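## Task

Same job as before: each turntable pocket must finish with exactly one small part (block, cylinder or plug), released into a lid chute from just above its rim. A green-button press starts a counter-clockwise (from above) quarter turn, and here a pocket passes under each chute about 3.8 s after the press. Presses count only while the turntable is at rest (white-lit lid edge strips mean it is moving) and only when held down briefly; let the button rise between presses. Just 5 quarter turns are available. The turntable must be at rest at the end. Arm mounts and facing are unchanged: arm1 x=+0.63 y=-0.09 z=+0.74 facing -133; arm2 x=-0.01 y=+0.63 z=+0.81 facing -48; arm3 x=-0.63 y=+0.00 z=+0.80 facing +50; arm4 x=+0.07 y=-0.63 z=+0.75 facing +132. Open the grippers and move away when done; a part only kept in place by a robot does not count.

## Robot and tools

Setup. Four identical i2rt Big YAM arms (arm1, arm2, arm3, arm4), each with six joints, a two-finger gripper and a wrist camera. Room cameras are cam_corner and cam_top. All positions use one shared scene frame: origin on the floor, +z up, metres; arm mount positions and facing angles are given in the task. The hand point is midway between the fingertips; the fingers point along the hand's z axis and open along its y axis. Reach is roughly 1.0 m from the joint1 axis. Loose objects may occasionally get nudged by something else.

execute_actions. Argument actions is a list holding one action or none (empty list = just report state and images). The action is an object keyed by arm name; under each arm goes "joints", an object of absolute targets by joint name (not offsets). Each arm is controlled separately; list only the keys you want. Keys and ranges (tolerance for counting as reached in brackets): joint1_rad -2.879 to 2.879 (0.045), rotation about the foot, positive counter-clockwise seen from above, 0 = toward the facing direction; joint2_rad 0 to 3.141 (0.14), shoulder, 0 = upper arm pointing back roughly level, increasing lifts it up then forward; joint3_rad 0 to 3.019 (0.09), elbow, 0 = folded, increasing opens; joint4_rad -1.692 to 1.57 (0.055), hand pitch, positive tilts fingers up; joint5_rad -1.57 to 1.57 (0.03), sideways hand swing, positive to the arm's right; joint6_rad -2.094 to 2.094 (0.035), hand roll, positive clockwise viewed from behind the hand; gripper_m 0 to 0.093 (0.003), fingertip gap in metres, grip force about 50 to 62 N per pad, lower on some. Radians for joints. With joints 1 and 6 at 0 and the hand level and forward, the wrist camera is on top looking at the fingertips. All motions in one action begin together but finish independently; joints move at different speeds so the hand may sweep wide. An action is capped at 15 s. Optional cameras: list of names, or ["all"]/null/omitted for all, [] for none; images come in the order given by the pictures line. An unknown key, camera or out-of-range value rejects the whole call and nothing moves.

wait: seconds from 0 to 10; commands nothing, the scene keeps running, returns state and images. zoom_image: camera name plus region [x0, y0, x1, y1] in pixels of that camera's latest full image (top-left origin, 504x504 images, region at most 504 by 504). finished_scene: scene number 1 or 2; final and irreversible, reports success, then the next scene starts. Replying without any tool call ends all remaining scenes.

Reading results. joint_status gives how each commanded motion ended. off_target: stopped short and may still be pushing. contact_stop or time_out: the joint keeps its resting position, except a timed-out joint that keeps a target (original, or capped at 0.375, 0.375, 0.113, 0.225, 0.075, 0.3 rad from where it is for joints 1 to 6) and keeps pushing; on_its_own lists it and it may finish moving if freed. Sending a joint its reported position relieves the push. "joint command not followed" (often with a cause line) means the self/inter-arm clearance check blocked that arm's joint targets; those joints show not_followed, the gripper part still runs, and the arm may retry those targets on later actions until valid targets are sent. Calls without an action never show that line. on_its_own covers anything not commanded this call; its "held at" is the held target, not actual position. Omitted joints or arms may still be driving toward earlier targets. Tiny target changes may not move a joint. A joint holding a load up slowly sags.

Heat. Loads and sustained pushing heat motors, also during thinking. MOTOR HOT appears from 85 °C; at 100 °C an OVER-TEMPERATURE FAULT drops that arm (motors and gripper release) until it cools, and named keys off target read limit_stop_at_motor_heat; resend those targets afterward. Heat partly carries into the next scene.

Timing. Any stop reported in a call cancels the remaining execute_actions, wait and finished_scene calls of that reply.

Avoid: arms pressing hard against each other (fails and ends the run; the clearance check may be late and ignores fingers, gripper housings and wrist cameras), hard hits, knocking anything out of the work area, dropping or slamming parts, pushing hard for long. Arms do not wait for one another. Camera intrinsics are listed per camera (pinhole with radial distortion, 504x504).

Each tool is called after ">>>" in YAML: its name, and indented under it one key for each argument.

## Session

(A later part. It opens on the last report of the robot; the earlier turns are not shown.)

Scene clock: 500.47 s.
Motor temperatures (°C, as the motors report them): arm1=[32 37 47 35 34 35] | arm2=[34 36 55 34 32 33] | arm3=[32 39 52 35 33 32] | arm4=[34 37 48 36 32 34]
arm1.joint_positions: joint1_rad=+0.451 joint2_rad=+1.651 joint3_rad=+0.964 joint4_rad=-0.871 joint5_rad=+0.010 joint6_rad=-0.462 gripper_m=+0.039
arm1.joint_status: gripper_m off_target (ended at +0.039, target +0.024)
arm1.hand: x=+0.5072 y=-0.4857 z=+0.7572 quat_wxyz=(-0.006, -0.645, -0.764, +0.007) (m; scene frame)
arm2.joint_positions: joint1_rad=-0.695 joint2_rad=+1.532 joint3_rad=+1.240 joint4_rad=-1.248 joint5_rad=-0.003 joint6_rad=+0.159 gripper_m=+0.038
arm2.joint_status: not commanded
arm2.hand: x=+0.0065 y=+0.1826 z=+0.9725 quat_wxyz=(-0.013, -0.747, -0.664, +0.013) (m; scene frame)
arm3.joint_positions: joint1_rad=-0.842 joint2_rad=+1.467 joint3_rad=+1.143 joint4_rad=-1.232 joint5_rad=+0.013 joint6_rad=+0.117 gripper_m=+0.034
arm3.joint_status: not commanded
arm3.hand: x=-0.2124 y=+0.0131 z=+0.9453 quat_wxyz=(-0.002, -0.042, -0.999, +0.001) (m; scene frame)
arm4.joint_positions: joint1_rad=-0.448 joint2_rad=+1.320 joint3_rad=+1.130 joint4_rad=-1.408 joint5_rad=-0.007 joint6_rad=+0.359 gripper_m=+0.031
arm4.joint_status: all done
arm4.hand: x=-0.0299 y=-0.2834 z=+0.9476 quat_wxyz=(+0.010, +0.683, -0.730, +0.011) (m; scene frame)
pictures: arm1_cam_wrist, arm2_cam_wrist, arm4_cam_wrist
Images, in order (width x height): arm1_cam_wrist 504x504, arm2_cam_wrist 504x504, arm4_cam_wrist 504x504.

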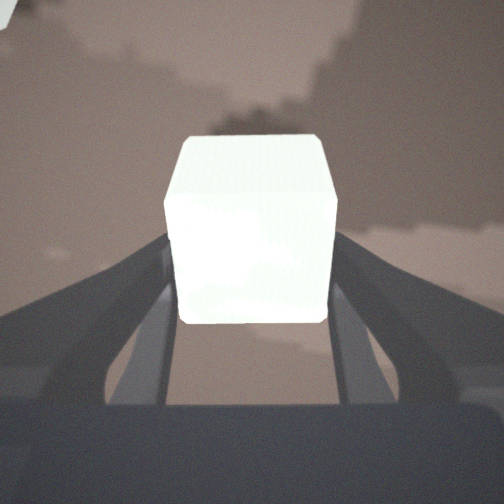

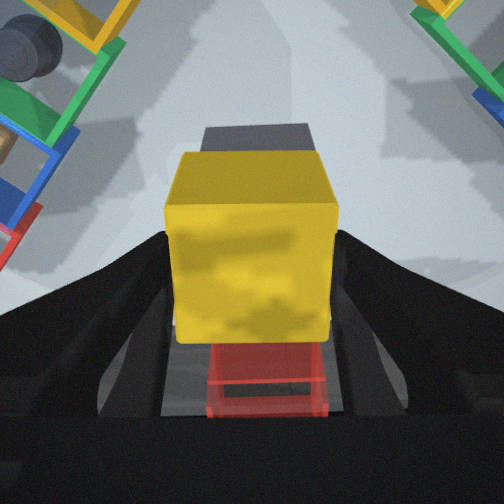

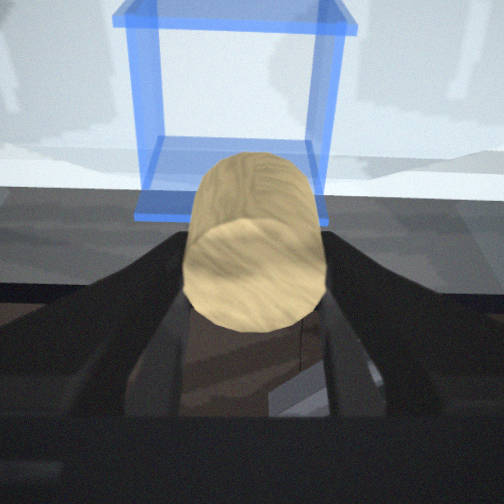

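>>> execute_actions:
  actions:
    - {"arm1":{"joints":{"joint2_rad":0.95,"joint3_rad":0.85,"joint4_rad":-1.45,"joint6_rad":-1.67}},"arm4":{"joints":{"joint2_rad":1.35,"joint4_rad":-1.345}}}
  cameras: ["arm4_cam_wrist"]

>>> execute_actions:
  actions:
    - {"arm1":{"joints":{"joint1_rad":-0.98,"joint3_rad":1.15,"joint4_rad":-1.62}}}
  cameras: []

>>> execute_actions:
  actions:
    - {"arm1":{"joints":{"joint2_rad":1.35,"joint3_rad":1.55,"joint4_rad":-1.65}}}
  cameras: ["arm1_cam_wrist","cam_top"]

Scene clock: 515.83 s.
Motor temperatures (°C, as the motors report them): arm1=[32 37 46 35 34 35] | arm2=[34 36 55 34 32 33] | arm3=[32 39 52 35 33 32] | arm4=[34 37 51 36 32 34]
arm1.joint_positions: joint1_rad=+0.451 joint2_rad=+0.947 joint3_rad=+0.846 joint4_rad=-1.435 joint5_rad=+0.010 joint6_rad=-1.661 gripper_m=+0.038
arm1.joint_status: all done
arm1.hand: x=+0.5549 y=-0.3175 z=+0.9354 quat_wxyz=(+0.001, -0.101, -0.995, +0.021) (m; scene frame)
arm2.joint_positions: joint1_rad=-0.695 joint2_rad=+1.532 joint3_rad=+1.240 joint4_rad=-1.248 joint5_rad=-0.003 joint6_rad=+0.159 gripper_m=+0.038
arm2.joint_status: not commanded
arm2.hand: x=+0.0065 y=+0.1826 z=+0.9725 quat_wxyz=(-0.013, -0.747, -0.664, +0.013) (m; scene frame)
arm3.joint_positions: joint1_rad=-0.842 joint2_rad=+1.467 joint3_rad=+1.143 joint4_rad=-1.232 joint5_rad=+0.013 joint6_rad=+0.117 gripper_m=+0.034
arm3.joint_status: not commanded
arm3.hand: x=-0.2124 y=+0.0131 z=+0.9453 quat_wxyz=(-0.002, -0.042, -0.999, +0.001) (m; scene frame)
arm4.joint_positions: joint1_rad=-0.448 joint2_rad=+1.341 joint3_rad=+1.130 joint4_rad=-1.357 joint5_rad=-0.007 joint6_rad=+0.359 gripper_m=+0.031
arm4.joint_status: all done
arm4.hand: x=-0.0339 y=-0.2701 z=+0.9402 quat_wxyz=(+0.003, +0.683, -0.731, -0.002) (m; scene frame)
pictures: arm4_cam_wrist
Images, in order (width x height): arm4_cam_wrist 504x504.

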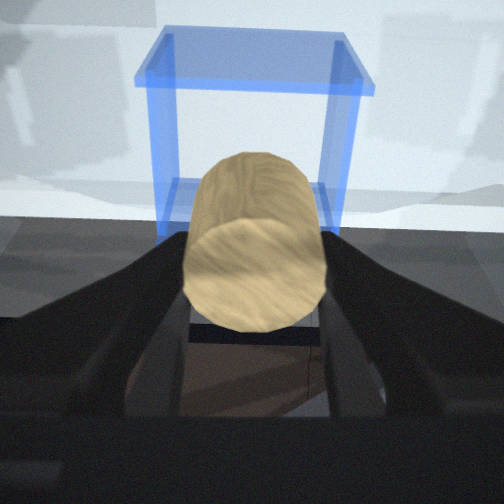

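Scene clock: 517.53 s.
Motor temperatures (°C, as the motors report them): arm1=[32 37 47 35 34 35] | arm2=[34 36 55 34 32 33] | arm3=[32 39 52 35 33 32] | arm4=[34 37 51 36 32 34]
arm1.joint_positions: joint1_rad=-0.977 joint2_rad=+0.947 joint3_rad=+1.115 joint4_rad=-1.605 joint5_rad=+0.011 joint6_rad=-1.662 gripper_m=+0.039
arm1.joint_status: all done
arm1.hand: x=+0.3642 y=-0.0412 z=+1.0340 quat_wxyz=(+0.047, -0.727, -0.684, +0.035) (m; scene frame)
arm2.joint_positions: joint1_rad=-0.695 joint2_rad=+1.532 joint3_rad=+1.240 joint4_rad=-1.248 joint5_rad=-0.003 joint6_rad=+0.159 gripper_m=+0.038
arm2.joint_status: not commanded
arm2.hand: x=+0.0065 y=+0.1826 z=+0.9725 quat_wxyz=(-0.013, -0.747, -0.664, +0.013) (m; scene frame)
arm3.joint_positions: joint1_rad=-0.842 joint2_rad=+1.467 joint3_rad=+1.143 joint4_rad=-1.232 joint5_rad=+0.013 joint6_rad=+0.117 gripper_m=+0.034
arm3.joint_status: not commanded
arm3.hand: x=-0.2124 y=+0.0131 z=+0.9453 quat_wxyz=(-0.002, -0.042, -0.999, +0.001) (m; scene frame)
arm4.joint_positions: joint1_rad=-0.448 joint2_rad=+1.341 joint3_rad=+1.130 joint4_rad=-1.357 joint5_rad=-0.007 joint6_rad=+0.359 gripper_m=+0.031
arm4.joint_status: not commanded
arm4.hand: x=-0.0339 y=-0.2701 z=+0.9402 quat_wxyz=(+0.003, +0.683, -0.731, -0.002) (m; scene frame)
pictures: none
No camera images: the call's "cameras" was empty. Leave "cameras" out to get every camera's image.

Scene clock: 518.80 s.
Motor temperatures (°C, as the motors report them): arm1=[32 37 47 35 34 35] | arm2=[34 36 55 34 32 33] | arm3=[32 39 52 35 33 32] | arm4=[34 37 51 36 32 34]
arm1.joint_positions: joint1_rad=-0.977 joint2_rad=+1.354 joint3_rad=+1.496 joint4_rad=-1.641 joint5_rad=+0.011 joint6_rad=-1.663 gripper_m=+0.039
arm1.joint_status: all done
arm1.hand: x=+0.2279 y=-0.0204 z=+1.0584 quat_wxyz=(+0.024, -0.727, -0.686, +0.017) (m; scene frame)
arm2.joint_positions: joint1_rad=-0.695 joint2_rad=+1.532 joint3_rad=+1.240 joint4_rad=-1.248 joint5_rad=-0.003 joint6_rad=+0.159 gripper_m=+0.038
arm2.joint_status: not commanded
arm2.hand: x=+0.0065 y=+0.1826 z=+0.9725 quat_wxyz=(-0.013, -0.747, -0.664, +0.013) (m; scene frame)
arm3.joint_positions: joint1_rad=-0.842 joint2_rad=+1.467 joint3_rad=+1.143 joint4_rad=-1.232 joint5_rad=+0.013 joint6_rad=+0.117 gripper_m=+0.034
arm3.joint_status: not commanded
arm3.hand: x=-0.2124 y=+0.0131 z=+0.9453 quat_wxyz=(-0.002, -0.042, -0.999, +0.001) (m; scene frame)
arm4.joint_positions: joint1_rad=-0.448 joint2_rad=+1.341 joint3_rad=+1.130 joint4_rad=-1.357 joint5_rad=-0.007 joint6_rad=+0.359 gripper_m=+0.031
arm4.joint_status: not commanded
arm4.hand: x=-0.0339 y=-0.2701 z=+0.9402 quat_wxyz=(+0.003, +0.683, -0.731, -0.002) (m; scene frame)
pictures: arm1_cam_wrist, cam_top
Images, in order (width x height): arm1_cam_wrist 504x504, cam_top 504x504.

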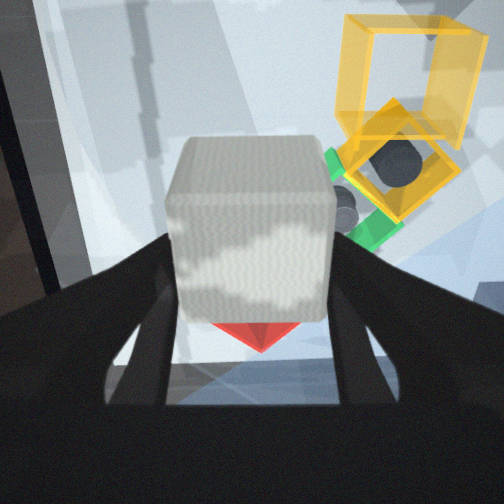

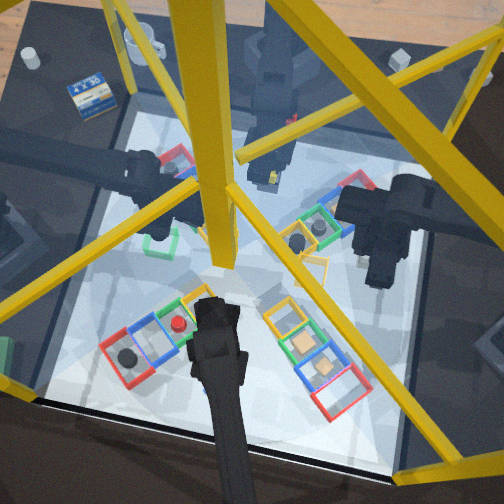

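>>> execute_actions:
  actions:
    - {"arm1":{"joints":{"joint1_rad":-1.0,"joint2_rad":1.56,"joint3_rad":1.57,"joint4_rad":-1.45}}}
  cameras: []

>>> execute_actions:
  actions:
    - {"arm1":{"joints":{"joint2_rad":1.635,"joint4_rad":-1.40}}}
  cameras: ["arm1_cam_wrist"]

Scene clock: 529.60 s.
Motor temperatures (°C, as the motors report them): arm1=[32 37 50 35 34 35] | arm2=[34 37 55 34 32 33] | arm3=[32 39 52 35 33 32] | arm4=[34 37 52 36 32 34]
arm1.joint_positions: joint1_rad=-0.994 joint2_rad=+1.572 joint3_rad=+1.538 joint4_rad=-1.463 joint5_rad=+0.011 joint6_rad=-1.663 gripper_m=+0.039
arm1.joint_status: all done
arm1.hand: x=+0.1439 y=+0.0000 z=+0.9837 quat_wxyz=(+0.024, -0.733, -0.680, +0.016) (m; scene frame)
arm2.joint_positions: joint1_rad=-0.695 joint2_rad=+1.532 joint3_rad=+1.240 joint4_rad=-1.248 joint5_rad=-0.003 joint6_rad=+0.159 gripper_m=+0.038
arm2.joint_status: not commanded
arm2.hand: x=+0.0065 y=+0.1826 z=+0.9725 quat_wxyz=(-0.013, -0.747, -0.664, +0.013) (m; scene frame)
arm3.joint_positions: joint1_rad=-0.842 joint2_rad=+1.467 joint3_rad=+1.143 joint4_rad=-1.232 joint5_rad=+0.013 joint6_rad=+0.117 gripper_m=+0.034
arm3.joint_status: not commanded
arm3.hand: x=-0.2124 y=+0.0131 z=+0.9453 quat_wxyz=(-0.002, -0.042, -0.999, +0.001) (m; scene frame)
arm4.joint_positions: joint1_rad=-0.448 joint2_rad=+1.341 joint3_rad=+1.130 joint4_rad=-1.357 joint5_rad=-0.007 joint6_rad=+0.359 gripper_m=+0.031
arm4.joint_status: not commanded
arm4.hand: x=-0.0339 y=-0.2701 z=+0.9402 quat_wxyz=(+0.003, +0.683, -0.731, -0.002) (m; scene frame)
pictures: none
No camera images: the call's "cameras" was empty. Leave "cameras" out to get every camera's image.

Scene clock: 530.43 s.
Motor temperatures (°C, as the motors report them): arm1=[32 37 50 35 34 35] | arm2=[34 37 55 34 32 33] | arm3=[32 39 52 35 33 32] | arm4=[34 36 52 36 32 34]
arm1.joint_positions: joint1_rad=-0.994 joint2_rad=+1.620 joint3_rad=+1.538 joint4_rad=-1.416 joint5_rad=+0.011 joint6_rad=-1.663 gripper_m=+0.039
arm1.joint_status: all done
arm1.hand: x=+0.1277 y=+0.0026 z=+0.9618 quat_wxyz=(+0.024, -0.733, -0.680, +0.016) (m; scene frame)
arm2.joint_positions: joint1_rad=-0.695 joint2_rad=+1.532 joint3_rad=+1.240 joint4_rad=-1.248 joint5_rad=-0.003 joint6_rad=+0.159 gripper_m=+0.038
arm2.joint_status: not commanded
arm2.hand: x=+0.0065 y=+0.1826 z=+0.9725 quat_wxyz=(-0.013, -0.747, -0.664, +0.013) (m; scene frame)
arm3.joint_positions: joint1_rad=-0.842 joint2_rad=+1.467 joint3_rad=+1.143 joint4_rad=-1.232 joint5_rad=+0.013 joint6_rad=+0.117 gripper_m=+0.034
arm3.joint_status: not commanded
arm3.hand: x=-0.2124 y=+0.0131 z=+0.9453 quat_wxyz=(-0.002, -0.042, -0.999, +0.001) (m; scene frame)
arm4.joint_positions: joint1_rad=-0.448 joint2_rad=+1.341 joint3_rad=+1.130 joint4_rad=-1.357 joint5_rad=-0.007 joint6_rad=+0.359 gripper_m=+0.031
arm4.joint_status: not commanded
arm4.hand: x=-0.0339 y=-0.2701 z=+0.9402 quat_wxyz=(+0.003, +0.683, -0.731, -0.002) (m; scene frame)
pictures: arm1_cam_wrist
Images, in order (width x height): arm1_cam_wrist 504x504.

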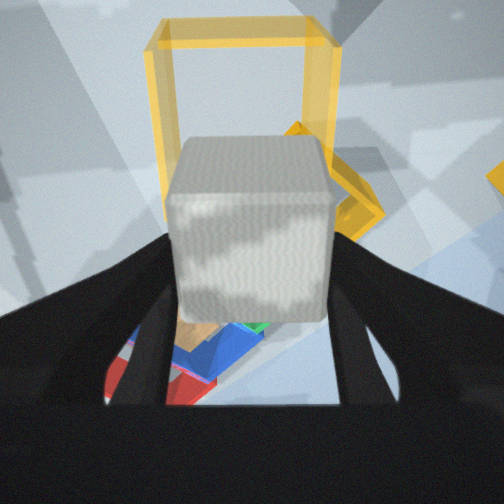

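>>> execute_actions:
  actions:
    - {"arm1":{"joints":{"joint1_rad":-0.972,"joint2_rad":1.652}}}
  cameras: ["arm1_cam_wrist"]

Scene clock: 541.93 s.
Motor temperatures (°C, as the motors report them): arm1=[32 37 51 35 34 35] | arm2=[34 37 55 34 32 33] | arm3=[32 39 52 35 33 32] | arm4=[34 36 52 36 32 34]
arm1.joint_positions: joint1_rad=-0.977 joint2_rad=+1.625 joint3_rad=+1.538 joint4_rad=-1.416 joint5_rad=+0.011 joint6_rad=-1.663 gripper_m=+0.039
arm1.joint_status: all done
arm1.hand: x=+0.1258 y=-0.0058 z=+0.9593 quat_wxyz=(+0.022, -0.727, -0.686, +0.015) (m; scene frame)
arm2.joint_positions: joint1_rad=-0.695 joint2_rad=+1.532 joint3_rad=+1.240 joint4_rad=-1.248 joint5_rad=-0.003 joint6_rad=+0.159 gripper_m=+0.038
arm2.joint_status: not commanded
arm2.hand: x=+0.0065 y=+0.1826 z=+0.9725 quat_wxyz=(-0.013, -0.747, -0.664, +0.013) (m; scene frame)
arm3.joint_positions: joint1_rad=-0.842 joint2_rad=+1.467 joint3_rad=+1.143 joint4_rad=-1.232 joint5_rad=+0.013 joint6_rad=+0.117 gripper_m=+0.034
arm3.joint_status: not commanded
arm3.hand: x=-0.2124 y=+0.0131 z=+0.9453 quat_wxyz=(-0.002, -0.042, -0.999, +0.001) (m; scene frame)
arm4.joint_positions: joint1_rad=-0.448 joint2_rad=+1.341 joint3_rad=+1.130 joint4_rad=-1.357 joint5_rad=-0.007 joint6_rad=+0.359 gripper_m=+0.031
arm4.joint_status: not commanded
arm4.hand: x=-0.0339 y=-0.2701 z=+0.9402 quat_wxyz=(+0.003, +0.683, -0.731, -0.002) (m; scene frame)
pictures: arm1_cam_wrist
Images, in order (width x height): arm1_cam_wrist 504x504.

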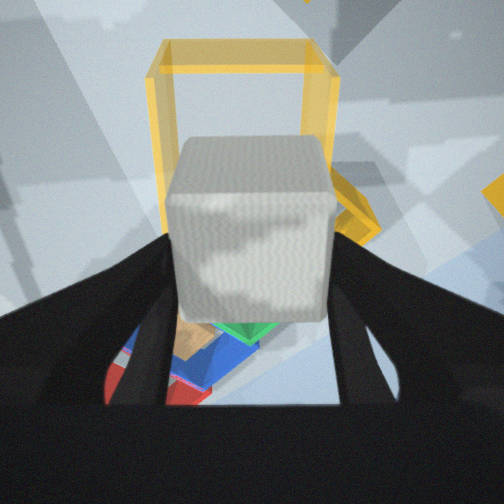

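>>> execute_actions:
  actions:
    - {"arm2":{"joints":{"joint3_rad":1.3,"joint4_rad":-1.27}}}
  cameras: []

>>> execute_actions:
  actions:
    - {"arm2":{"joints":{"joint1_rad":-0.635,"joint2_rad":1.145,"joint3_rad":0.79,"joint4_rad":-1.23,"joint6_rad":0.17}}}
  cameras: ["arm2_cam_wrist"]

Scene clock: 555.43 s.
Motor temperatures (°C, as the motors report them): arm1=[32 37 51 35 34 35] | arm2=[34 37 55 34 32 33] | arm3=[32 39 52 35 33 32] | arm4=[34 36 52 36 32 34]
arm1.joint_positions: joint1_rad=-0.977 joint2_rad=+1.625 joint3_rad=+1.538 joint4_rad=-1.416 joint5_rad=+0.011 joint6_rad=-1.663 gripper_m=+0.039
arm1.joint_status: not commanded
arm1.hand: x=+0.1258 y=-0.0058 z=+0.9593 quat_wxyz=(+0.022, -0.727, -0.686, +0.015) (m; scene frame)
arm2.joint_positions: joint1_rad=-0.695 joint2_rad=+1.531 joint3_rad=+1.254 joint4_rad=-1.260 joint5_rad=-0.003 joint6_rad=+0.159 gripper_m=+0.038
arm2.joint_status: all done
arm2.hand: x=+0.0067 y=+0.1807 z=+0.9777 quat_wxyz=(-0.014, -0.747, -0.664, +0.014) (m; scene frame)
arm3.joint_positions: joint1_rad=-0.842 joint2_rad=+1.467 joint3_rad=+1.143 joint4_rad=-1.232 joint5_rad=+0.013 joint6_rad=+0.117 gripper_m=+0.034
arm3.joint_status: not commanded
arm3.hand: x=-0.2124 y=+0.0131 z=+0.9453 quat_wxyz=(-0.002, -0.042, -0.999, +0.001) (m; scene frame)
arm4.joint_positions: joint1_rad=-0.448 joint2_rad=+1.341 joint3_rad=+1.130 joint4_rad=-1.357 joint5_rad=-0.007 joint6_rad=+0.359 gripper_m=+0.031
arm4.joint_status: not commanded
arm4.hand: x=-0.0339 y=-0.2701 z=+0.9402 quat_wxyz=(+0.003, +0.683, -0.731, -0.002) (m; scene frame)
pictures: none
No camera images: the call's "cameras" was empty. Leave "cameras" out to get every camera's image.

Scene clock: 556.77 s.
Motor temperatures (°C, as the motors report them): arm1=[32 37 51 35 34 35] | arm2=[34 37 55 34 32 33] | arm3=[32 39 52 35 33 32] | arm4=[34 36 52 36 32 34]
arm1.joint_positions: joint1_rad=-0.977 joint2_rad=+1.625 joint3_rad=+1.538 joint4_rad=-1.416 joint5_rad=+0.011 joint6_rad=-1.663 gripper_m=+0.039
arm1.joint_status: not commanded
arm1.hand: x=+0.1258 y=-0.0058 z=+0.9593 quat_wxyz=(+0.022, -0.727, -0.686, +0.015) (m; scene frame)
arm2.joint_positions: joint1_rad=-0.630 joint2_rad=+1.142 joint3_rad=+0.782 joint4_rad=-1.234 joint5_rad=-0.003 joint6_rad=+0.160 gripper_m=+0.038
arm2.joint_status: all done
arm2.hand: x=+0.0169 y=+0.3544 z=+0.9382 quat_wxyz=(+0.009, -0.726, -0.688, -0.004) (m; scene frame)
arm3.joint_positions: joint1_rad=-0.842 joint2_rad=+1.467 joint3_rad=+1.143 joint4_rad=-1.232 joint5_rad=+0.013 joint6_rad=+0.117 gripper_m=+0.034
arm3.joint_status: not commanded
arm3.hand: x=-0.2124 y=+0.0131 z=+0.9453 quat_wxyz=(-0.002, -0.042, -0.999, +0.001) (m; scene frame)
arm4.joint_positions: joint1_rad=-0.448 joint2_rad=+1.341 joint3_rad=+1.130 joint4_rad=-1.357 joint5_rad=-0.007 joint6_rad=+0.359 gripper_m=+0.031
arm4.joint_status: not commanded
arm4.hand: x=-0.0339 y=-0.2701 z=+0.9402 quat_wxyz=(+0.003, +0.683, -0.731, -0.002) (m; scene frame)
pictures: arm2_cam_wrist
Images, in order (width x height): arm2_cam_wrist 504x504.

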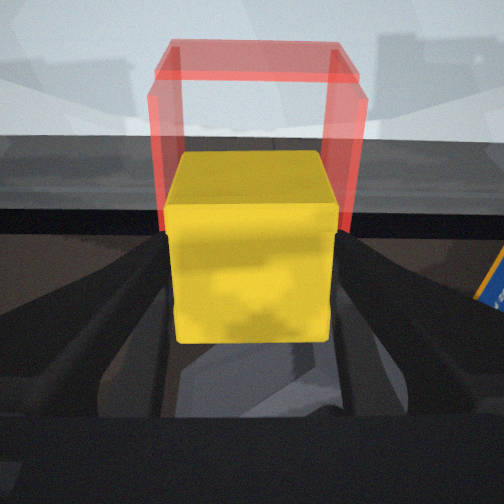

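>>> execute_actions:
  actions:
    - {"arm2":{"joints":{"joint1_rad":-0.69,"joint2_rad":1.17,"joint3_rad":1.28,"joint4_rad":-1.6,"joint6_rad":0.15}}}
  cameras: []

>>> execute_actions:
  actions:
    - {"arm2":{"joints":{"joint2_rad":1.525,"joint3_rad":1.26,"joint4_rad":-1.235}}}
  cameras: ["arm2_cam_wrist","arm3_cam_wrist","cam_top"]

Scene clock: 566.80 s.
Motor temperatures (°C, as the motors report them): arm1=[32 37 51 35 34 35] | arm2=[34 36 55 34 32 33] | arm3=[32 40 53 35 33 32] | arm4=[34 36 53 36 32 34]
arm1.joint_positions: joint1_rad=-0.977 joint2_rad=+1.625 joint3_rad=+1.538 joint4_rad=-1.416 joint5_rad=+0.011 joint6_rad=-1.663 gripper_m=+0.039
arm1.joint_status: not commanded
arm1.hand: x=+0.1258 y=-0.0058 z=+0.9593 quat_wxyz=(+0.022, -0.727, -0.686, +0.015) (m; scene frame)
arm2.joint_positions: joint1_rad=-0.689 joint2_rad=+1.165 joint3_rad=+1.244 joint4_rad=-1.589 joint5_rad=-0.003 joint6_rad=+0.160 gripper_m=+0.038
arm2.joint_status: all done
arm2.hand: x=+0.0046 y=+0.3013 z=+1.1059 quat_wxyz=(-0.024, -0.745, -0.666, +0.023) (m; scene frame)
arm3.joint_positions: joint1_rad=-0.842 joint2_rad=+1.467 joint3_rad=+1.143 joint4_rad=-1.232 joint5_rad=+0.013 joint6_rad=+0.117 gripper_m=+0.034
arm3.joint_status: not commanded
arm3.hand: x=-0.2124 y=+0.0131 z=+0.9453 quat_wxyz=(-0.002, -0.042, -0.999, +0.001) (m; scene frame)
arm4.joint_positions: joint1_rad=-0.448 joint2_rad=+1.341 joint3_rad=+1.130 joint4_rad=-1.357 joint5_rad=-0.007 joint6_rad=+0.359 gripper_m=+0.031
arm4.joint_status: not commanded
arm4.hand: x=-0.0339 y=-0.2701 z=+0.9402 quat_wxyz=(+0.003, +0.683, -0.731, -0.002) (m; scene frame)
pictures: none
No camera images: the call's "cameras" was empty. Leave "cameras" out to get every camera's image.

Scene clock: 568.00 s.
Motor temperatures (°C, as the motors report them): arm1=[32 37 51 35 34 35] | arm2=[34 36 55 34 32 33] | arm3=[32 40 53 35 33 32] | arm4=[34 36 53 36 32 34]
arm1.joint_positions: joint1_rad=-0.977 joint2_rad=+1.625 joint3_rad=+1.538 joint4_rad=-1.416 joint5_rad=+0.011 joint6_rad=-1.663 gripper_m=+0.039
arm1.joint_status: not commanded
arm1.hand: x=+0.1258 y=-0.0058 z=+0.9593 quat_wxyz=(+0.022, -0.727, -0.686, +0.015) (m; scene frame)
arm2.joint_positions: joint1_rad=-0.695 joint2_rad=+1.532 joint3_rad=+1.240 joint4_rad=-1.248 joint5_rad=-0.003 joint6_rad=+0.159 gripper_m=+0.038
arm2.joint_status: all done
arm2.hand: x=+0.0065 y=+0.1827 z=+0.9725 quat_wxyz=(-0.012, -0.747, -0.664, +0.013) (m; scene frame)
arm3.joint_positions: joint1_rad=-0.842 joint2_rad=+1.467 joint3_rad=+1.143 joint4_rad=-1.232 joint5_rad=+0.013 joint6_rad=+0.117 gripper_m=+0.034
arm3.joint_status: not commanded
arm3.hand: x=-0.2124 y=+0.0131 z=+0.9453 quat_wxyz=(-0.002, -0.042, -0.999, +0.001) (m; scene frame)
arm4.joint_positions: joint1_rad=-0.448 joint2_rad=+1.341 joint3_rad=+1.130 joint4_rad=-1.357 joint5_rad=-0.007 joint6_rad=+0.359 gripper_m=+0.031
arm4.joint_status: not commanded
arm4.hand: x=-0.0339 y=-0.2701 z=+0.9402 quat_wxyz=(+0.003, +0.683, -0.731, -0.002) (m; scene frame)
pictures: arm2_cam_wrist, arm3_cam_wrist, cam_top
Images, in order (width x height): arm2_cam_wrist 504x504, arm3_cam_wrist 504x504, cam_top 504x504.

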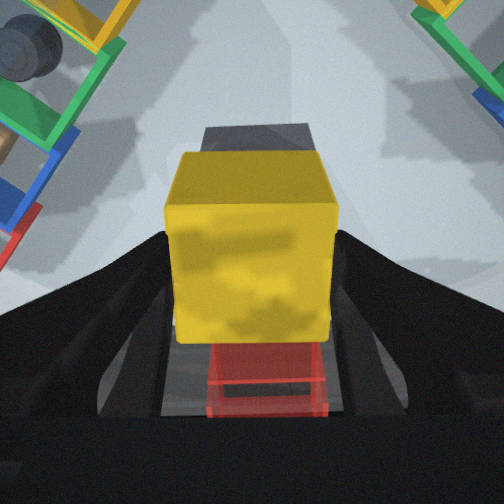

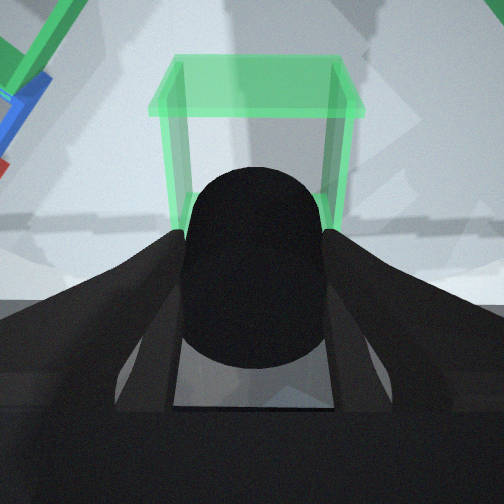

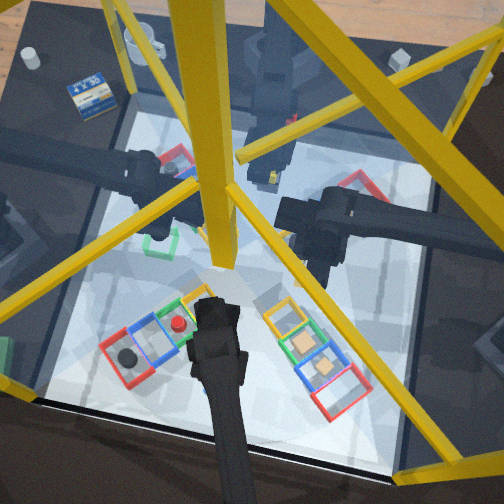

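>>> execute_actions:
  actions:
    - {"arm2":{"joints":{"joint3_rad":1.06,"joint4_rad":-1.10}}}
  cameras: []

>>> wait:
  seconds: 0.2

>>> execute_actions:
  actions:
    - {"arm2":{"joints":{"joint3_rad":1.3,"joint4_rad":-1.27}}}
  cameras: []

>>> execute_actions:
  actions:
    - {"arm2":{"joints":{"joint1_rad":-0.635,"joint2_rad":1.145,"joint3_rad":0.79,"joint4_rad":-1.23,"joint6_rad":0.17}}}
  cameras: []

>>> wait:
  seconds: 0.25

>>> execute_actions:
  actions:
    - {"arm1":{"joints":{"gripper_m":0.065}},"arm2":{"joints":{"gripper_m":0.065}},"arm3":{"joints":{"gripper_m":0.062}},"arm4":{"joints":{"gripper_m":0.062}}}
  cameras: ["cam_top"]

Scene clock: 579.23 s.
Motor temperatures (°C, as the motors report them): arm1=[32 37 51 35 34 35] | arm2=[34 37 55 34 32 33] | arm3=[32 40 53 35 33 32] | arm4=[34 36 53 36 32 34]
arm1.joint_positions: joint1_rad=-0.977 joint2_rad=+1.625 joint3_rad=+1.538 joint4_rad=-1.416 joint5_rad=+0.011 joint6_rad=-1.663 gripper_m=+0.039
arm1.joint_status: not commanded
arm1.hand: x=+0.1258 y=-0.0058 z=+0.9593 quat_wxyz=(+0.022, -0.727, -0.686, +0.015) (m; scene frame)
arm2.joint_positions: joint1_rad=-0.695 joint2_rad=+1.483 joint3_rad=+1.100 joint4_rad=-1.098 joint5_rad=-0.001 joint6_rad=+0.158 gripper_m=+0.038
arm2.joint_status: all done
arm2.hand: x=+0.0052 y=+0.1984 z=+0.9421 quat_wxyz=(-0.034, -0.746, -0.664, +0.033) (m; scene frame)
arm3.joint_positions: joint1_rad=-0.842 joint2_rad=+1.467 joint3_rad=+1.143 joint4_rad=-1.232 joint5_rad=+0.013 joint6_rad=+0.117 gripper_m=+0.034
arm3.joint_status: not commanded
arm3.hand: x=-0.2124 y=+0.0131 z=+0.9453 quat_wxyz=(-0.002, -0.042, -0.999, +0.001) (m; scene frame)
arm4.joint_positions: joint1_rad=-0.448 joint2_rad=+1.341 joint3_rad=+1.130 joint4_rad=-1.357 joint5_rad=-0.007 joint6_rad=+0.359 gripper_m=+0.031
arm4.joint_status: not commanded
arm4.hand: x=-0.0339 y=-0.2701 z=+0.9402 quat_wxyz=(+0.003, +0.683, -0.731, -0.002) (m; scene frame)
pictures: none
No camera images: the call's "cameras" was empty. Leave "cameras" out to get every camera's image.

Scene clock: 579.43 s.
Motor temperatures (°C, as the motors report them): arm1=[32 37 51 35 34 35] | arm2=[34 36 55 34 32 33] | arm3=[32 40 53 35 33 32] | arm4=[34 36 53 36 32 34]
arm1.joint_positions: joint1_rad=-0.977 joint2_rad=+1.625 joint3_rad=+1.538 joint4_rad=-1.416 joint5_rad=+0.011 joint6_rad=-1.663 gripper_m=+0.039
arm1.joint_status: not commanded
arm1.hand: x=+0.1258 y=-0.0058 z=+0.9593 quat_wxyz=(+0.022, -0.727, -0.686, +0.015) (m; scene frame)
arm2.joint_positions: joint1_rad=-0.695 joint2_rad=+1.483 joint3_rad=+1.100 joint4_rad=-1.098 joint5_rad=-0.001 joint6_rad=+0.158 gripper_m=+0.038
arm2.joint_status: all done
arm2.hand: x=+0.0052 y=+0.1984 z=+0.9421 quat_wxyz=(-0.034, -0.746, -0.664, +0.033) (m; scene frame)
arm3.joint_positions: joint1_rad=-0.842 joint2_rad=+1.467 joint3_rad=+1.143 joint4_rad=-1.232 joint5_rad=+0.013 joint6_rad=+0.117 gripper_m=+0.034
arm3.joint_status: not commanded
arm3.hand: x=-0.2124 y=+0.0131 z=+0.9453 quat_wxyz=(-0.002, -0.042, -0.999, +0.001) (m; scene frame)
arm4.joint_positions: joint1_rad=-0.448 joint2_rad=+1.341 joint3_rad=+1.130 joint4_rad=-1.357 joint5_rad=-0.007 joint6_rad=+0.359 gripper_m=+0.031
arm4.joint_status: not commanded
arm4.hand: x=-0.0339 y=-0.2701 z=+0.9402 quat_wxyz=(+0.003, +0.683, -0.731, -0.002) (m; scene frame)
wait: 0.20 s; no rest
pictures: arm1_cam_wrist, arm2_cam_wrist, arm3_cam_wrist, arm4_cam_wrist, cam_corner, cam_top
Images, in order (width x height): arm1_cam_wrist 504x504, arm2_cam_wrist 504x504, arm3_cam_wrist 504x504, arm4_cam_wrist 504x504, cam_corner 504x504, cam_top 504x504.

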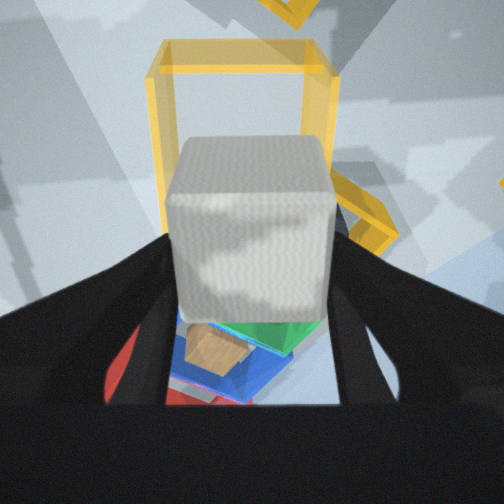

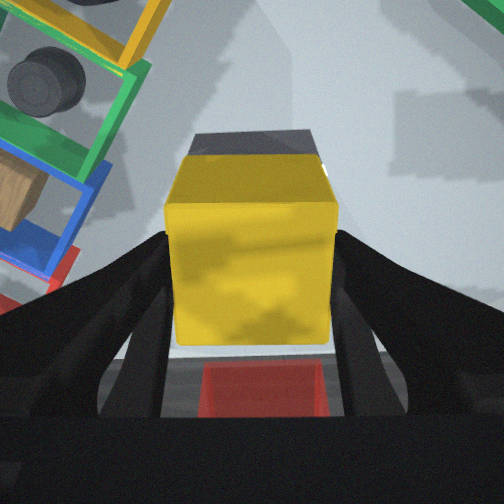

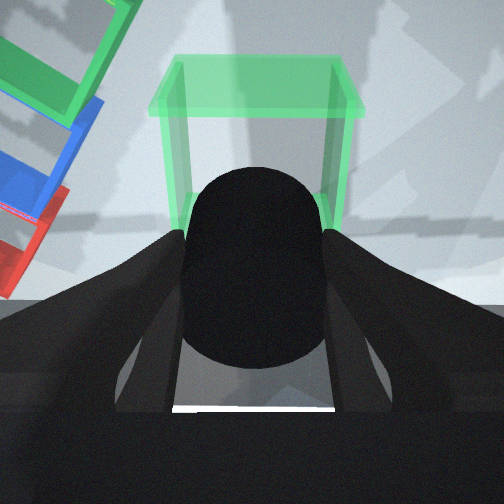

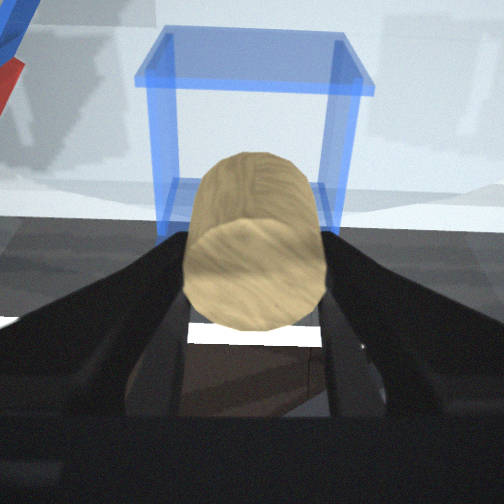

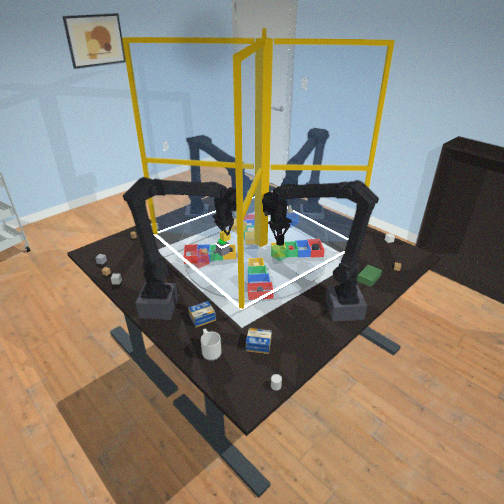

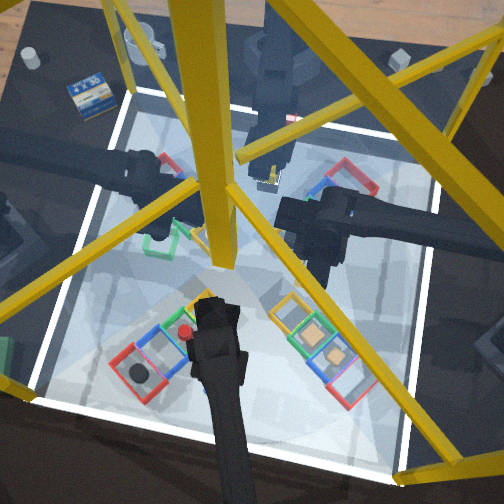

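Scene clock: 580.47 s.
Motor temperatures (°C, as the motors report them): arm1=[32 37 51 35 34 35] | arm2=[34 36 55 34 32 33] | arm3=[32 40 53 35 33 32] | arm4=[34 36 53 36 32 34]
arm1.joint_positions: joint1_rad=-0.977 joint2_rad=+1.625 joint3_rad=+1.538 joint4_rad=-1.416 joint5_rad=+0.011 joint6_rad=-1.663 gripper_m=+0.039
arm1.joint_status: not commanded
arm1.hand: x=+0.1258 y=-0.0058 z=+0.9593 quat_wxyz=(+0.022, -0.727, -0.686, +0.015) (m; scene frame)
arm2.joint_positions: joint1_rad=-0.695 joint2_rad=+1.520 joint3_rad=+1.266 joint4_rad=-1.259 joint5_rad=-0.001 joint6_rad=+0.158 gripper_m=+0.038
arm2.joint_status: all done
arm2.hand: x=+0.0064 y=+0.1768 z=+0.9875 quat_wxyz=(-0.022, -0.747, -0.665, +0.023) (m; scene frame)
arm3.joint_positions: joint1_rad=-0.842 joint2_rad=+1.467 joint3_rad=+1.143 joint4_rad=-1.232 joint5_rad=+0.013 joint6_rad=+0.117 gripper_m=+0.034
arm3.joint_status: not commanded
arm3.hand: x=-0.2124 y=+0.0131 z=+0.9453 quat_wxyz=(-0.002, -0.042, -0.999, +0.001) (m; scene frame)
arm4.joint_positions: joint1_rad=-0.448 joint2_rad=+1.341 joint3_rad=+1.130 joint4_rad=-1.357 joint5_rad=-0.007 joint6_rad=+0.359 gripper_m=+0.031
arm4.joint_status: not commanded
arm4.hand: x=-0.0339 y=-0.2701 z=+0.9402 quat_wxyz=(+0.003, +0.683, -0.731, -0.002) (m; scene frame)
pictures: none
No camera images: the call's "cameras" was empty. Leave "cameras" out to get every camera's image.

Scene clock: 581.63 s.
Motor temperatures (°C, as the motors report them): arm1=[32 37 51 35 34 35] | arm2=[34 36 55 34 32 33] | arm3=[32 40 53 35 33 32] | arm4=[34 36 53 36 32 34]
arm1.joint_positions: joint1_rad=-0.977 joint2_rad=+1.625 joint3_rad=+1.538 joint4_rad=-1.416 joint5_rad=+0.011 joint6_rad=-1.663 gripper_m=+0.039
arm1.joint_status: not commanded
arm1.hand: x=+0.1258 y=-0.0058 z=+0.9593 quat_wxyz=(+0.022, -0.727, -0.686, +0.015) (m; scene frame)
arm2.joint_positions: joint1_rad=-0.630 joint2_rad=+1.142 joint3_rad=+0.782 joint4_rad=-1.234 joint5_rad=-0.001 joint6_rad=+0.160 gripper_m=+0.038
arm2.joint_status: all done
arm2.hand: x=+0.0167 y=+0.3545 z=+0.9382 quat_wxyz=(+0.010, -0.726, -0.688, -0.003) (m; scene frame)
arm3.joint_positions: joint1_rad=-0.842 joint2_rad=+1.467 joint3_rad=+1.143 joint4_rad=-1.232 joint5_rad=+0.013 joint6_rad=+0.117 gripper_m=+0.034
arm3.joint_status: not commanded
arm3.hand: x=-0.2124 y=+0.0131 z=+0.9453 quat_wxyz=(-0.002, -0.042, -0.999, +0.001) (m; scene frame)
arm4.joint_positions: joint1_rad=-0.448 joint2_rad=+1.341 joint3_rad=+1.130 joint4_rad=-1.357 joint5_rad=-0.007 joint6_rad=+0.359 gripper_m=+0.031
arm4.joint_status: not commanded
arm4.hand: x=-0.0339 y=-0.2701 z=+0.9402 quat_wxyz=(+0.003, +0.683, -0.731, -0.002) (m; scene frame)
pictures: none
No camera images: the call's "cameras" was empty. Leave "cameras" out to get every camera's image.

Scene clock: 581.90 s.
Motor temperatures (°C, as the motors report them): arm1=[32 37 51 35 34 35] | arm2=[34 36 55 34 32 33] | arm3=[32 40 53 35 33 32] | arm4=[34 36 53 36 32 34]
arm1.joint_positions: joint1_rad=-0.977 joint2_rad=+1.625 joint3_rad=+1.538 joint4_rad=-1.416 joint5_rad=+0.011 joint6_rad=-1.663 gripper_m=+0.039
arm1.joint_status: not commanded
arm1.hand: x=+0.1258 y=-0.0058 z=+0.9593 quat_wxyz=(+0.022, -0.727, -0.686, +0.015) (m; scene frame)
arm2.joint_positions: joint1_rad=-0.630 joint2_rad=+1.142 joint3_rad=+0.782 joint4_rad=-1.234 joint5_rad=-0.001 joint6_rad=+0.160 gripper_m=+0.038
arm2.joint_status: all done
arm2.hand: x=+0.0167 y=+0.3545 z=+0.9382 quat_wxyz=(+0.010, -0.726, -0.688, -0.003) (m; scene frame)
arm3.joint_positions: joint1_rad=-0.842 joint2_rad=+1.467 joint3_rad=+1.143 joint4_rad=-1.232 joint5_rad=+0.013 joint6_rad=+0.117 gripper_m=+0.034
arm3.joint_status: not commanded
arm3.hand: x=-0.2124 y=+0.0131 z=+0.9453 quat_wxyz=(-0.002, -0.042, -0.999, +0.001) (m; scene frame)
arm4.joint_positions: joint1_rad=-0.448 joint2_rad=+1.341 joint3_rad=+1.130 joint4_rad=-1.357 joint5_rad=-0.007 joint6_rad=+0.359 gripper_m=+0.031
arm4.joint_status: not commanded
arm4.hand: x=-0.0339 y=-0.2701 z=+0.9402 quat_wxyz=(+0.003, +0.683, -0.731, -0.002) (m; scene frame)
wait: 0.27 s; no rest
pictures: arm1_cam_wrist, arm2_cam_wrist, arm3_cam_wrist, arm4_cam_wrist, cam_corner, cam_top
Images, in order (width x height): arm1_cam_wrist 504x504, arm2_cam_wrist 504x504, arm3_cam_wrist 504x504, arm4_cam_wrist 504x504, cam_corner 504x504, cam_top 504x504.

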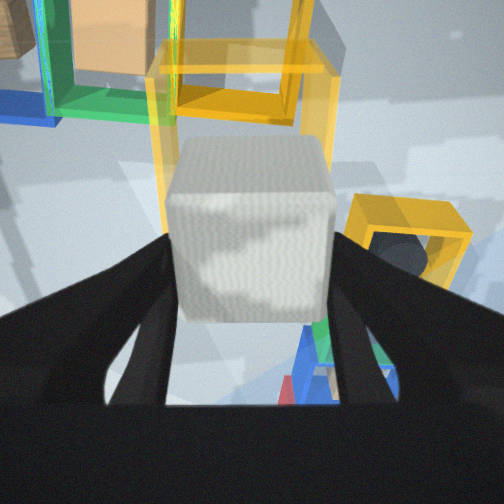

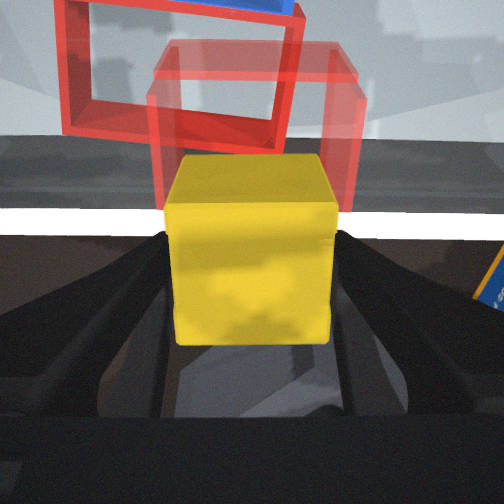

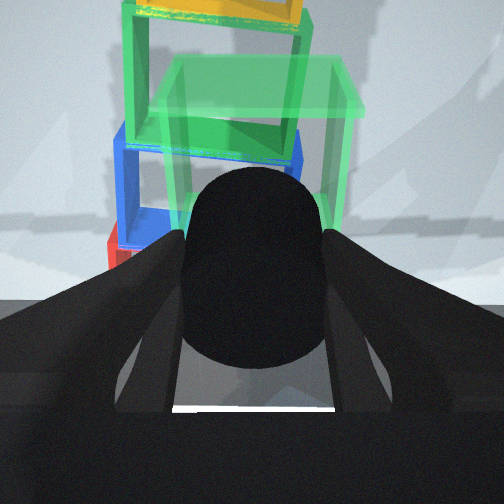

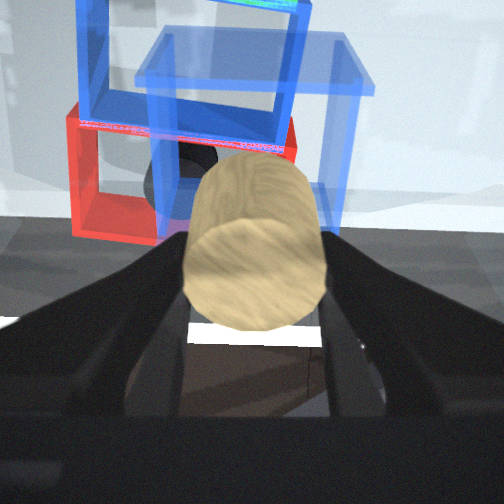

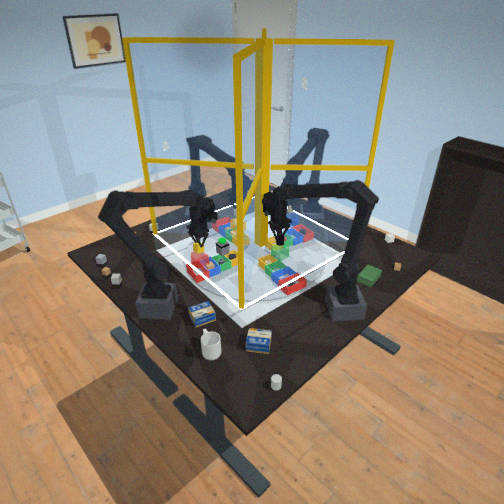

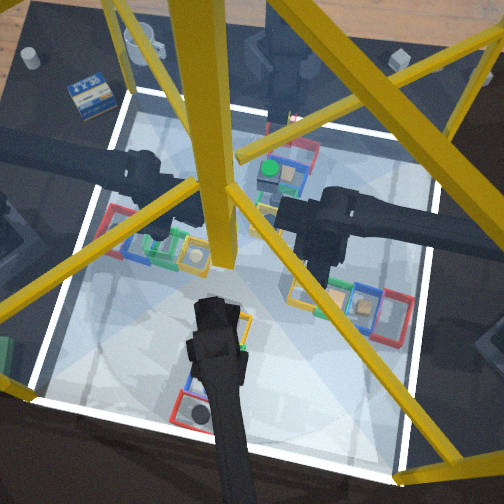

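Scene clock: 582.47 s.
Motor temperatures (°C, as the motors report them): arm1=[32 37 51 35 34 35] | arm2=[34 36 55 34 32 33] | arm3=[32 40 53 35 33 32] | arm4=[34 36 53 36 32 34]
arm1.joint_positions: joint1_rad=-0.977 joint2_rad=+1.625 joint3_rad=+1.538 joint4_rad=-1.416 joint5_rad=+0.011 joint6_rad=-1.663 gripper_m=+0.065
arm1.joint_status: all done
arm1.hand: x=+0.1258 y=-0.0058 z=+0.9593 quat_wxyz=(+0.022, -0.727, -0.686, +0.015) (m; scene frame)
arm2.joint_positions: joint1_rad=-0.630 joint2_rad=+1.142 joint3_rad=+0.782 joint4_rad=-1.234 joint5_rad=-0.001 joint6_rad=+0.160 gripper_m=+0.065
arm2.joint_status: all done
arm2.hand: x=+0.0167 y=+0.3545 z=+0.9382 quat_wxyz=(+0.010, -0.726, -0.688, -0.003) (m; scene frame)
arm3.joint_positions: joint1_rad=-0.842 joint2_rad=+1.467 joint3_rad=+1.143 joint4_rad=-1.232 joint5_rad=+0.013 joint6_rad=+0.118 gripper_m=+0.062
arm3.joint_status: all done
arm3.hand: x=-0.2124 y=+0.0131 z=+0.9453 quat_wxyz=(-0.002, -0.042, -0.999, +0.001) (m; scene frame)
arm4.joint_positions: joint1_rad=-0.448 joint2_rad=+1.341 joint3_rad=+1.130 joint4_rad=-1.357 joint5_rad=-0.007 joint6_rad=+0.360 gripper_m=+0.062
arm4.joint_status: all done
arm4.hand: x=-0.0339 y=-0.2701 z=+0.9402 quat_wxyz=(+0.003, +0.683, -0.731, -0.002) (m; scene frame)
pictures: cam_top
Images, in order (width x height): cam_top 504x504.

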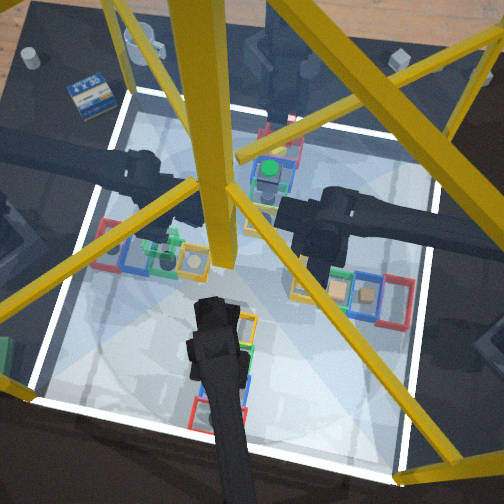

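>>> execute_actions:
  actions:
    - {"arm1":{"joints":{"joint2_rad":1.3,"joint3_rad":1.45,"joint4_rad":-1.62}},"arm2":{"joints":{"joint2_rad":0.95,"joint3_rad":0.95,"joint4_rad":-1.5}},"arm3":{"joints":{"joint2_rad":0.95,"joint3_rad":0.95,"joint4_rad":-1.5}},"arm4":{"joints":{"joint2_rad":0.95,"joint3_rad":1.0,"joint4_rad":-1.5}}}
  cameras: []

>>> execute_actions:
  actions:
    - {"arm1":{"joints":{"joint2_rad":0.95,"joint3_rad":0.85,"joint4_rad":-1.45}}}
  cameras: []

>>> wait:
  seconds: 3

>>> zoom_image:
  camera: "cam_top"
  region: [60, 90, 440, 470]

Scene clock: 591.83 s.
Motor temperatures (°C, as the motors report them): arm1=[32 37 51 35 34 35] | arm2=[34 36 55 34 32 33] | arm3=[32 40 52 35 33 32] | arm4=[34 36 53 36 32 34]
arm1.joint_positions: joint1_rad=-0.977 joint2_rad=+1.287 joint3_rad=+1.450 joint4_rad=-1.608 joint5_rad=+0.011 joint6_rad=-1.663 gripper_m=+0.065
arm1.joint_status: all done
arm1.hand: x=+0.2415 y=-0.0224 z=+1.0656 quat_wxyz=(+0.044, -0.727, -0.685, +0.033) (m; scene frame)
arm2.joint_positions: joint1_rad=-0.630 joint2_rad=+0.946 joint3_rad=+0.932 joint4_rad=-1.489 joint5_rad=-0.001 joint6_rad=+0.160 gripper_m=+0.065
arm2.joint_status: all done
arm2.hand: x=+0.0149 y=+0.3785 z=+1.0420 quat_wxyz=(-0.027, -0.725, -0.687, +0.025) (m; scene frame)
arm3.joint_positions: joint1_rad=-0.842 joint2_rad=+0.940 joint3_rad=+0.949 joint4_rad=-1.487 joint5_rad=+0.013 joint6_rad=+0.118 gripper_m=+0.062
arm3.joint_status: all done
arm3.hand: x=-0.3693 y=+0.0068 z=+1.0353 quat_wxyz=(-0.040, -0.043, -0.998, -0.002) (m; scene frame)
arm4.joint_positions: joint1_rad=-0.448 joint2_rad=+0.940 joint3_rad=+0.999 joint4_rad=-1.493 joint5_rad=-0.007 joint6_rad=+0.360 gripper_m=+0.062
arm4.joint_status: all done
arm4.hand: x=-0.0029 y=-0.3731 z=+1.0066 quat_wxyz=(-0.026, +0.681, -0.729, -0.062) (m; scene frame)
pictures: none
No camera images: the call's "cameras" was empty. Leave "cameras" out to get every camera's image.

Scene clock: 593.17 s.
Motor temperatures (°C, as the motors report them): arm1=[32 37 51 35 34 35] | arm2=[34 36 55 34 32 33] | arm3=[32 39 52 35 33 32] | arm4=[34 36 52 36 32 34]
arm1.joint_positions: joint1_rad=-0.977 joint2_rad=+0.944 joint3_rad=+0.857 joint4_rad=-1.466 joint5_rad=+0.011 joint6_rad=-1.663 gripper_m=+0.065
arm1.joint_status: all done
arm1.hand: x=+0.3908 y=-0.0461 z=+0.9350 quat_wxyz=(+0.002, -0.727, -0.686, +0.000) (m; scene frame)
arm2.joint_positions: joint1_rad=-0.630 joint2_rad=+0.946 joint3_rad=+0.932 joint4_rad=-1.489 joint5_rad=-0.001 joint6_rad=+0.160 gripper_m=+0.065
arm2.joint_status: not commanded
arm2.hand: x=+0.0149 y=+0.3785 z=+1.0420 quat_wxyz=(-0.027, -0.725, -0.687, +0.025) (m; scene frame)
arm3.joint_positions: joint1_rad=-0.842 joint2_rad=+0.940 joint3_rad=+0.949 joint4_rad=-1.487 joint5_rad=+0.013 joint6_rad=+0.118 gripper_m=+0.062
arm3.joint_status: not commanded
arm3.hand: x=-0.3693 y=+0.0068 z=+1.0353 quat_wxyz=(-0.040, -0.043, -0.998, -0.002) (m; scene frame)
arm4.joint_positions: joint1_rad=-0.448 joint2_rad=+0.940 joint3_rad=+0.999 joint4_rad=-1.493 joint5_rad=-0.007 joint6_rad=+0.360 gripper_m=+0.062
arm4.joint_status: not commanded
arm4.hand: x=-0.0029 y=-0.3731 z=+1.0066 quat_wxyz=(-0.026, +0.681, -0.729, -0.062) (m; scene frame)
pictures: none
No camera images: the call's "cameras" was empty. Leave "cameras" out to get every camera's image.

Scene clock: 596.17 s.
Motor temperatures (°C, as the motors report them): arm1=[32 37 50 35 34 35] | arm2=[34 36 55 34 32 33] | arm3=[32 39 52 35 33 32] | arm4=[34 36 52 36 32 34]
arm1.joint_positions: joint1_rad=-0.977 joint2_rad=+0.944 joint3_rad=+0.857 joint4_rad=-1.466 joint5_rad=+0.011 joint6_rad=-1.663 gripper_m=+0.065
arm1.joint_status: all done
arm1.hand: x=+0.3908 y=-0.0461 z=+0.9350 quat_wxyz=(+0.002, -0.727, -0.686, +0.000) (m; scene frame)
arm2.joint_positions: joint1_rad=-0.630 joint2_rad=+0.946 joint3_rad=+0.932 joint4_rad=-1.489 joint5_rad=-0.001 joint6_rad=+0.160 gripper_m=+0.065
arm2.joint_status: not commanded
arm2.hand: x=+0.0149 y=+0.3785 z=+1.0420 quat_wxyz=(-0.027, -0.725, -0.687, +0.025) (m; scene frame)
arm3.joint_positions: joint1_rad=-0.842 joint2_rad=+0.940 joint3_rad=+0.949 joint4_rad=-1.487 joint5_rad=+0.013 joint6_rad=+0.118 gripper_m=+0.062
arm3.joint_status: not commanded
arm3.hand: x=-0.3693 y=+0.0068 z=+1.0353 quat_wxyz=(-0.040, -0.043, -0.998, -0.002) (m; scene frame)
arm4.joint_positions: joint1_rad=-0.448 joint2_rad=+0.940 joint3_rad=+0.999 joint4_rad=-1.493 joint5_rad=-0.007 joint6_rad=+0.360 gripper_m=+0.062
arm4.joint_status: not commanded
arm4.hand: x=-0.0029 y=-0.3731 z=+1.0066 quat_wxyz=(-0.026, +0.681, -0.729, -0.062) (m; scene frame)
wait: 3.00 s; at rest by 0.27 s
pictures: arm1_cam_wrist, arm2_cam_wrist, arm3_cam_wrist, arm4_cam_wrist, cam_corner, cam_top
Images, in order (width x height): arm1_cam_wrist 504x504, arm2_cam_wrist 504x504, arm3_cam_wrist 504x504, arm4_cam_wrist 504x504, cam_corner 504x504, cam_top 504x504.

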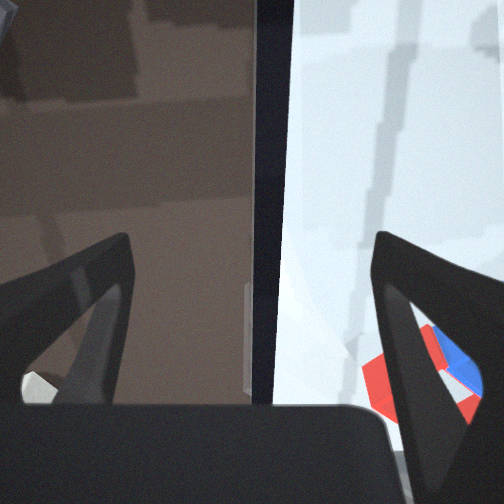

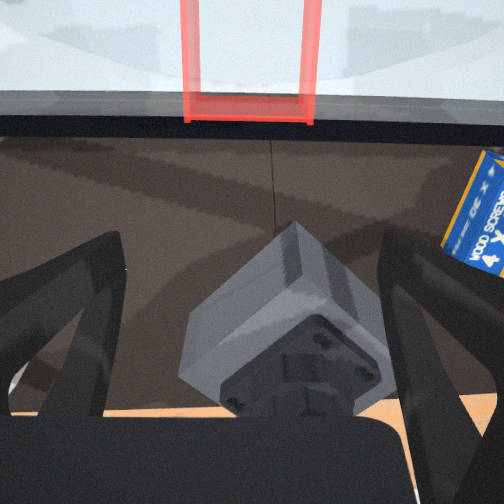

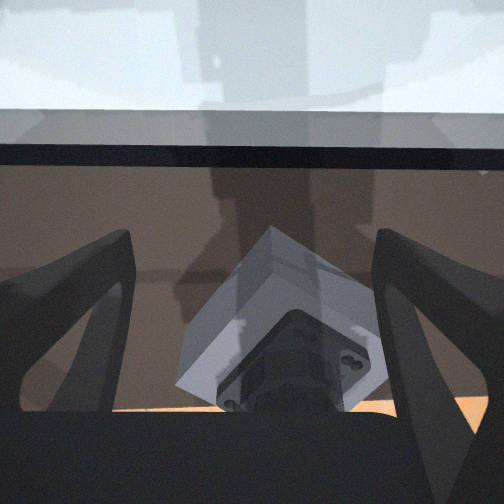

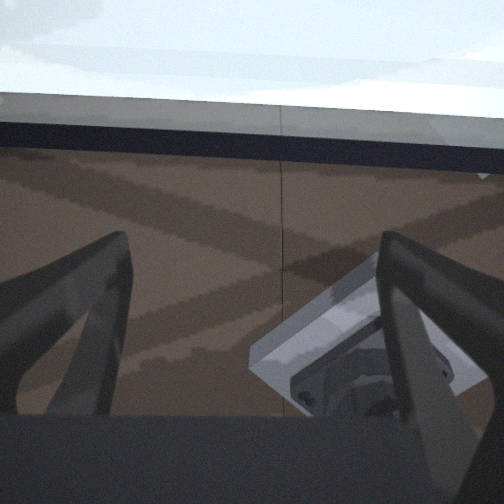

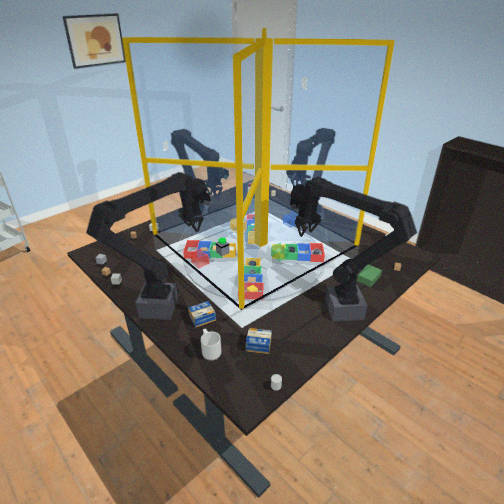

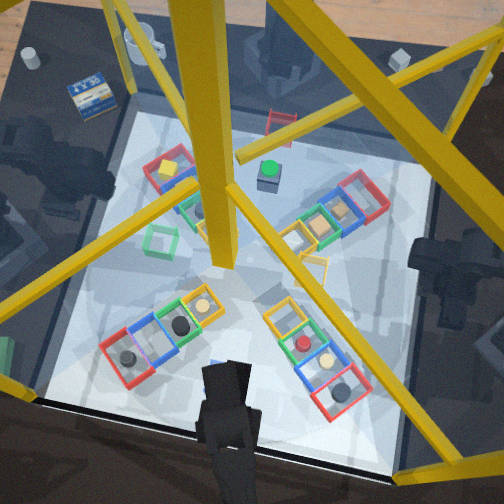

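Region (60, 90, 440, 470) of cam_top's 504x504 image, scaled by 1.326, with more detail than that image has.

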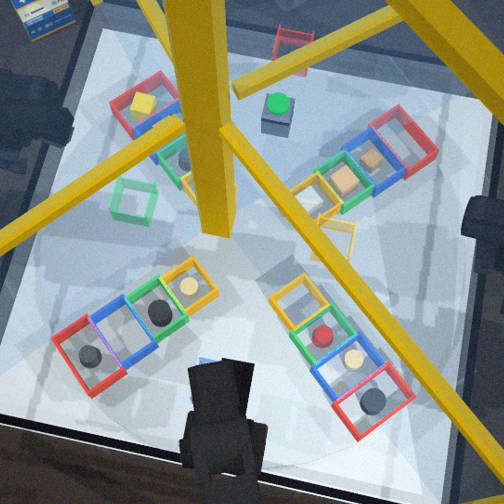

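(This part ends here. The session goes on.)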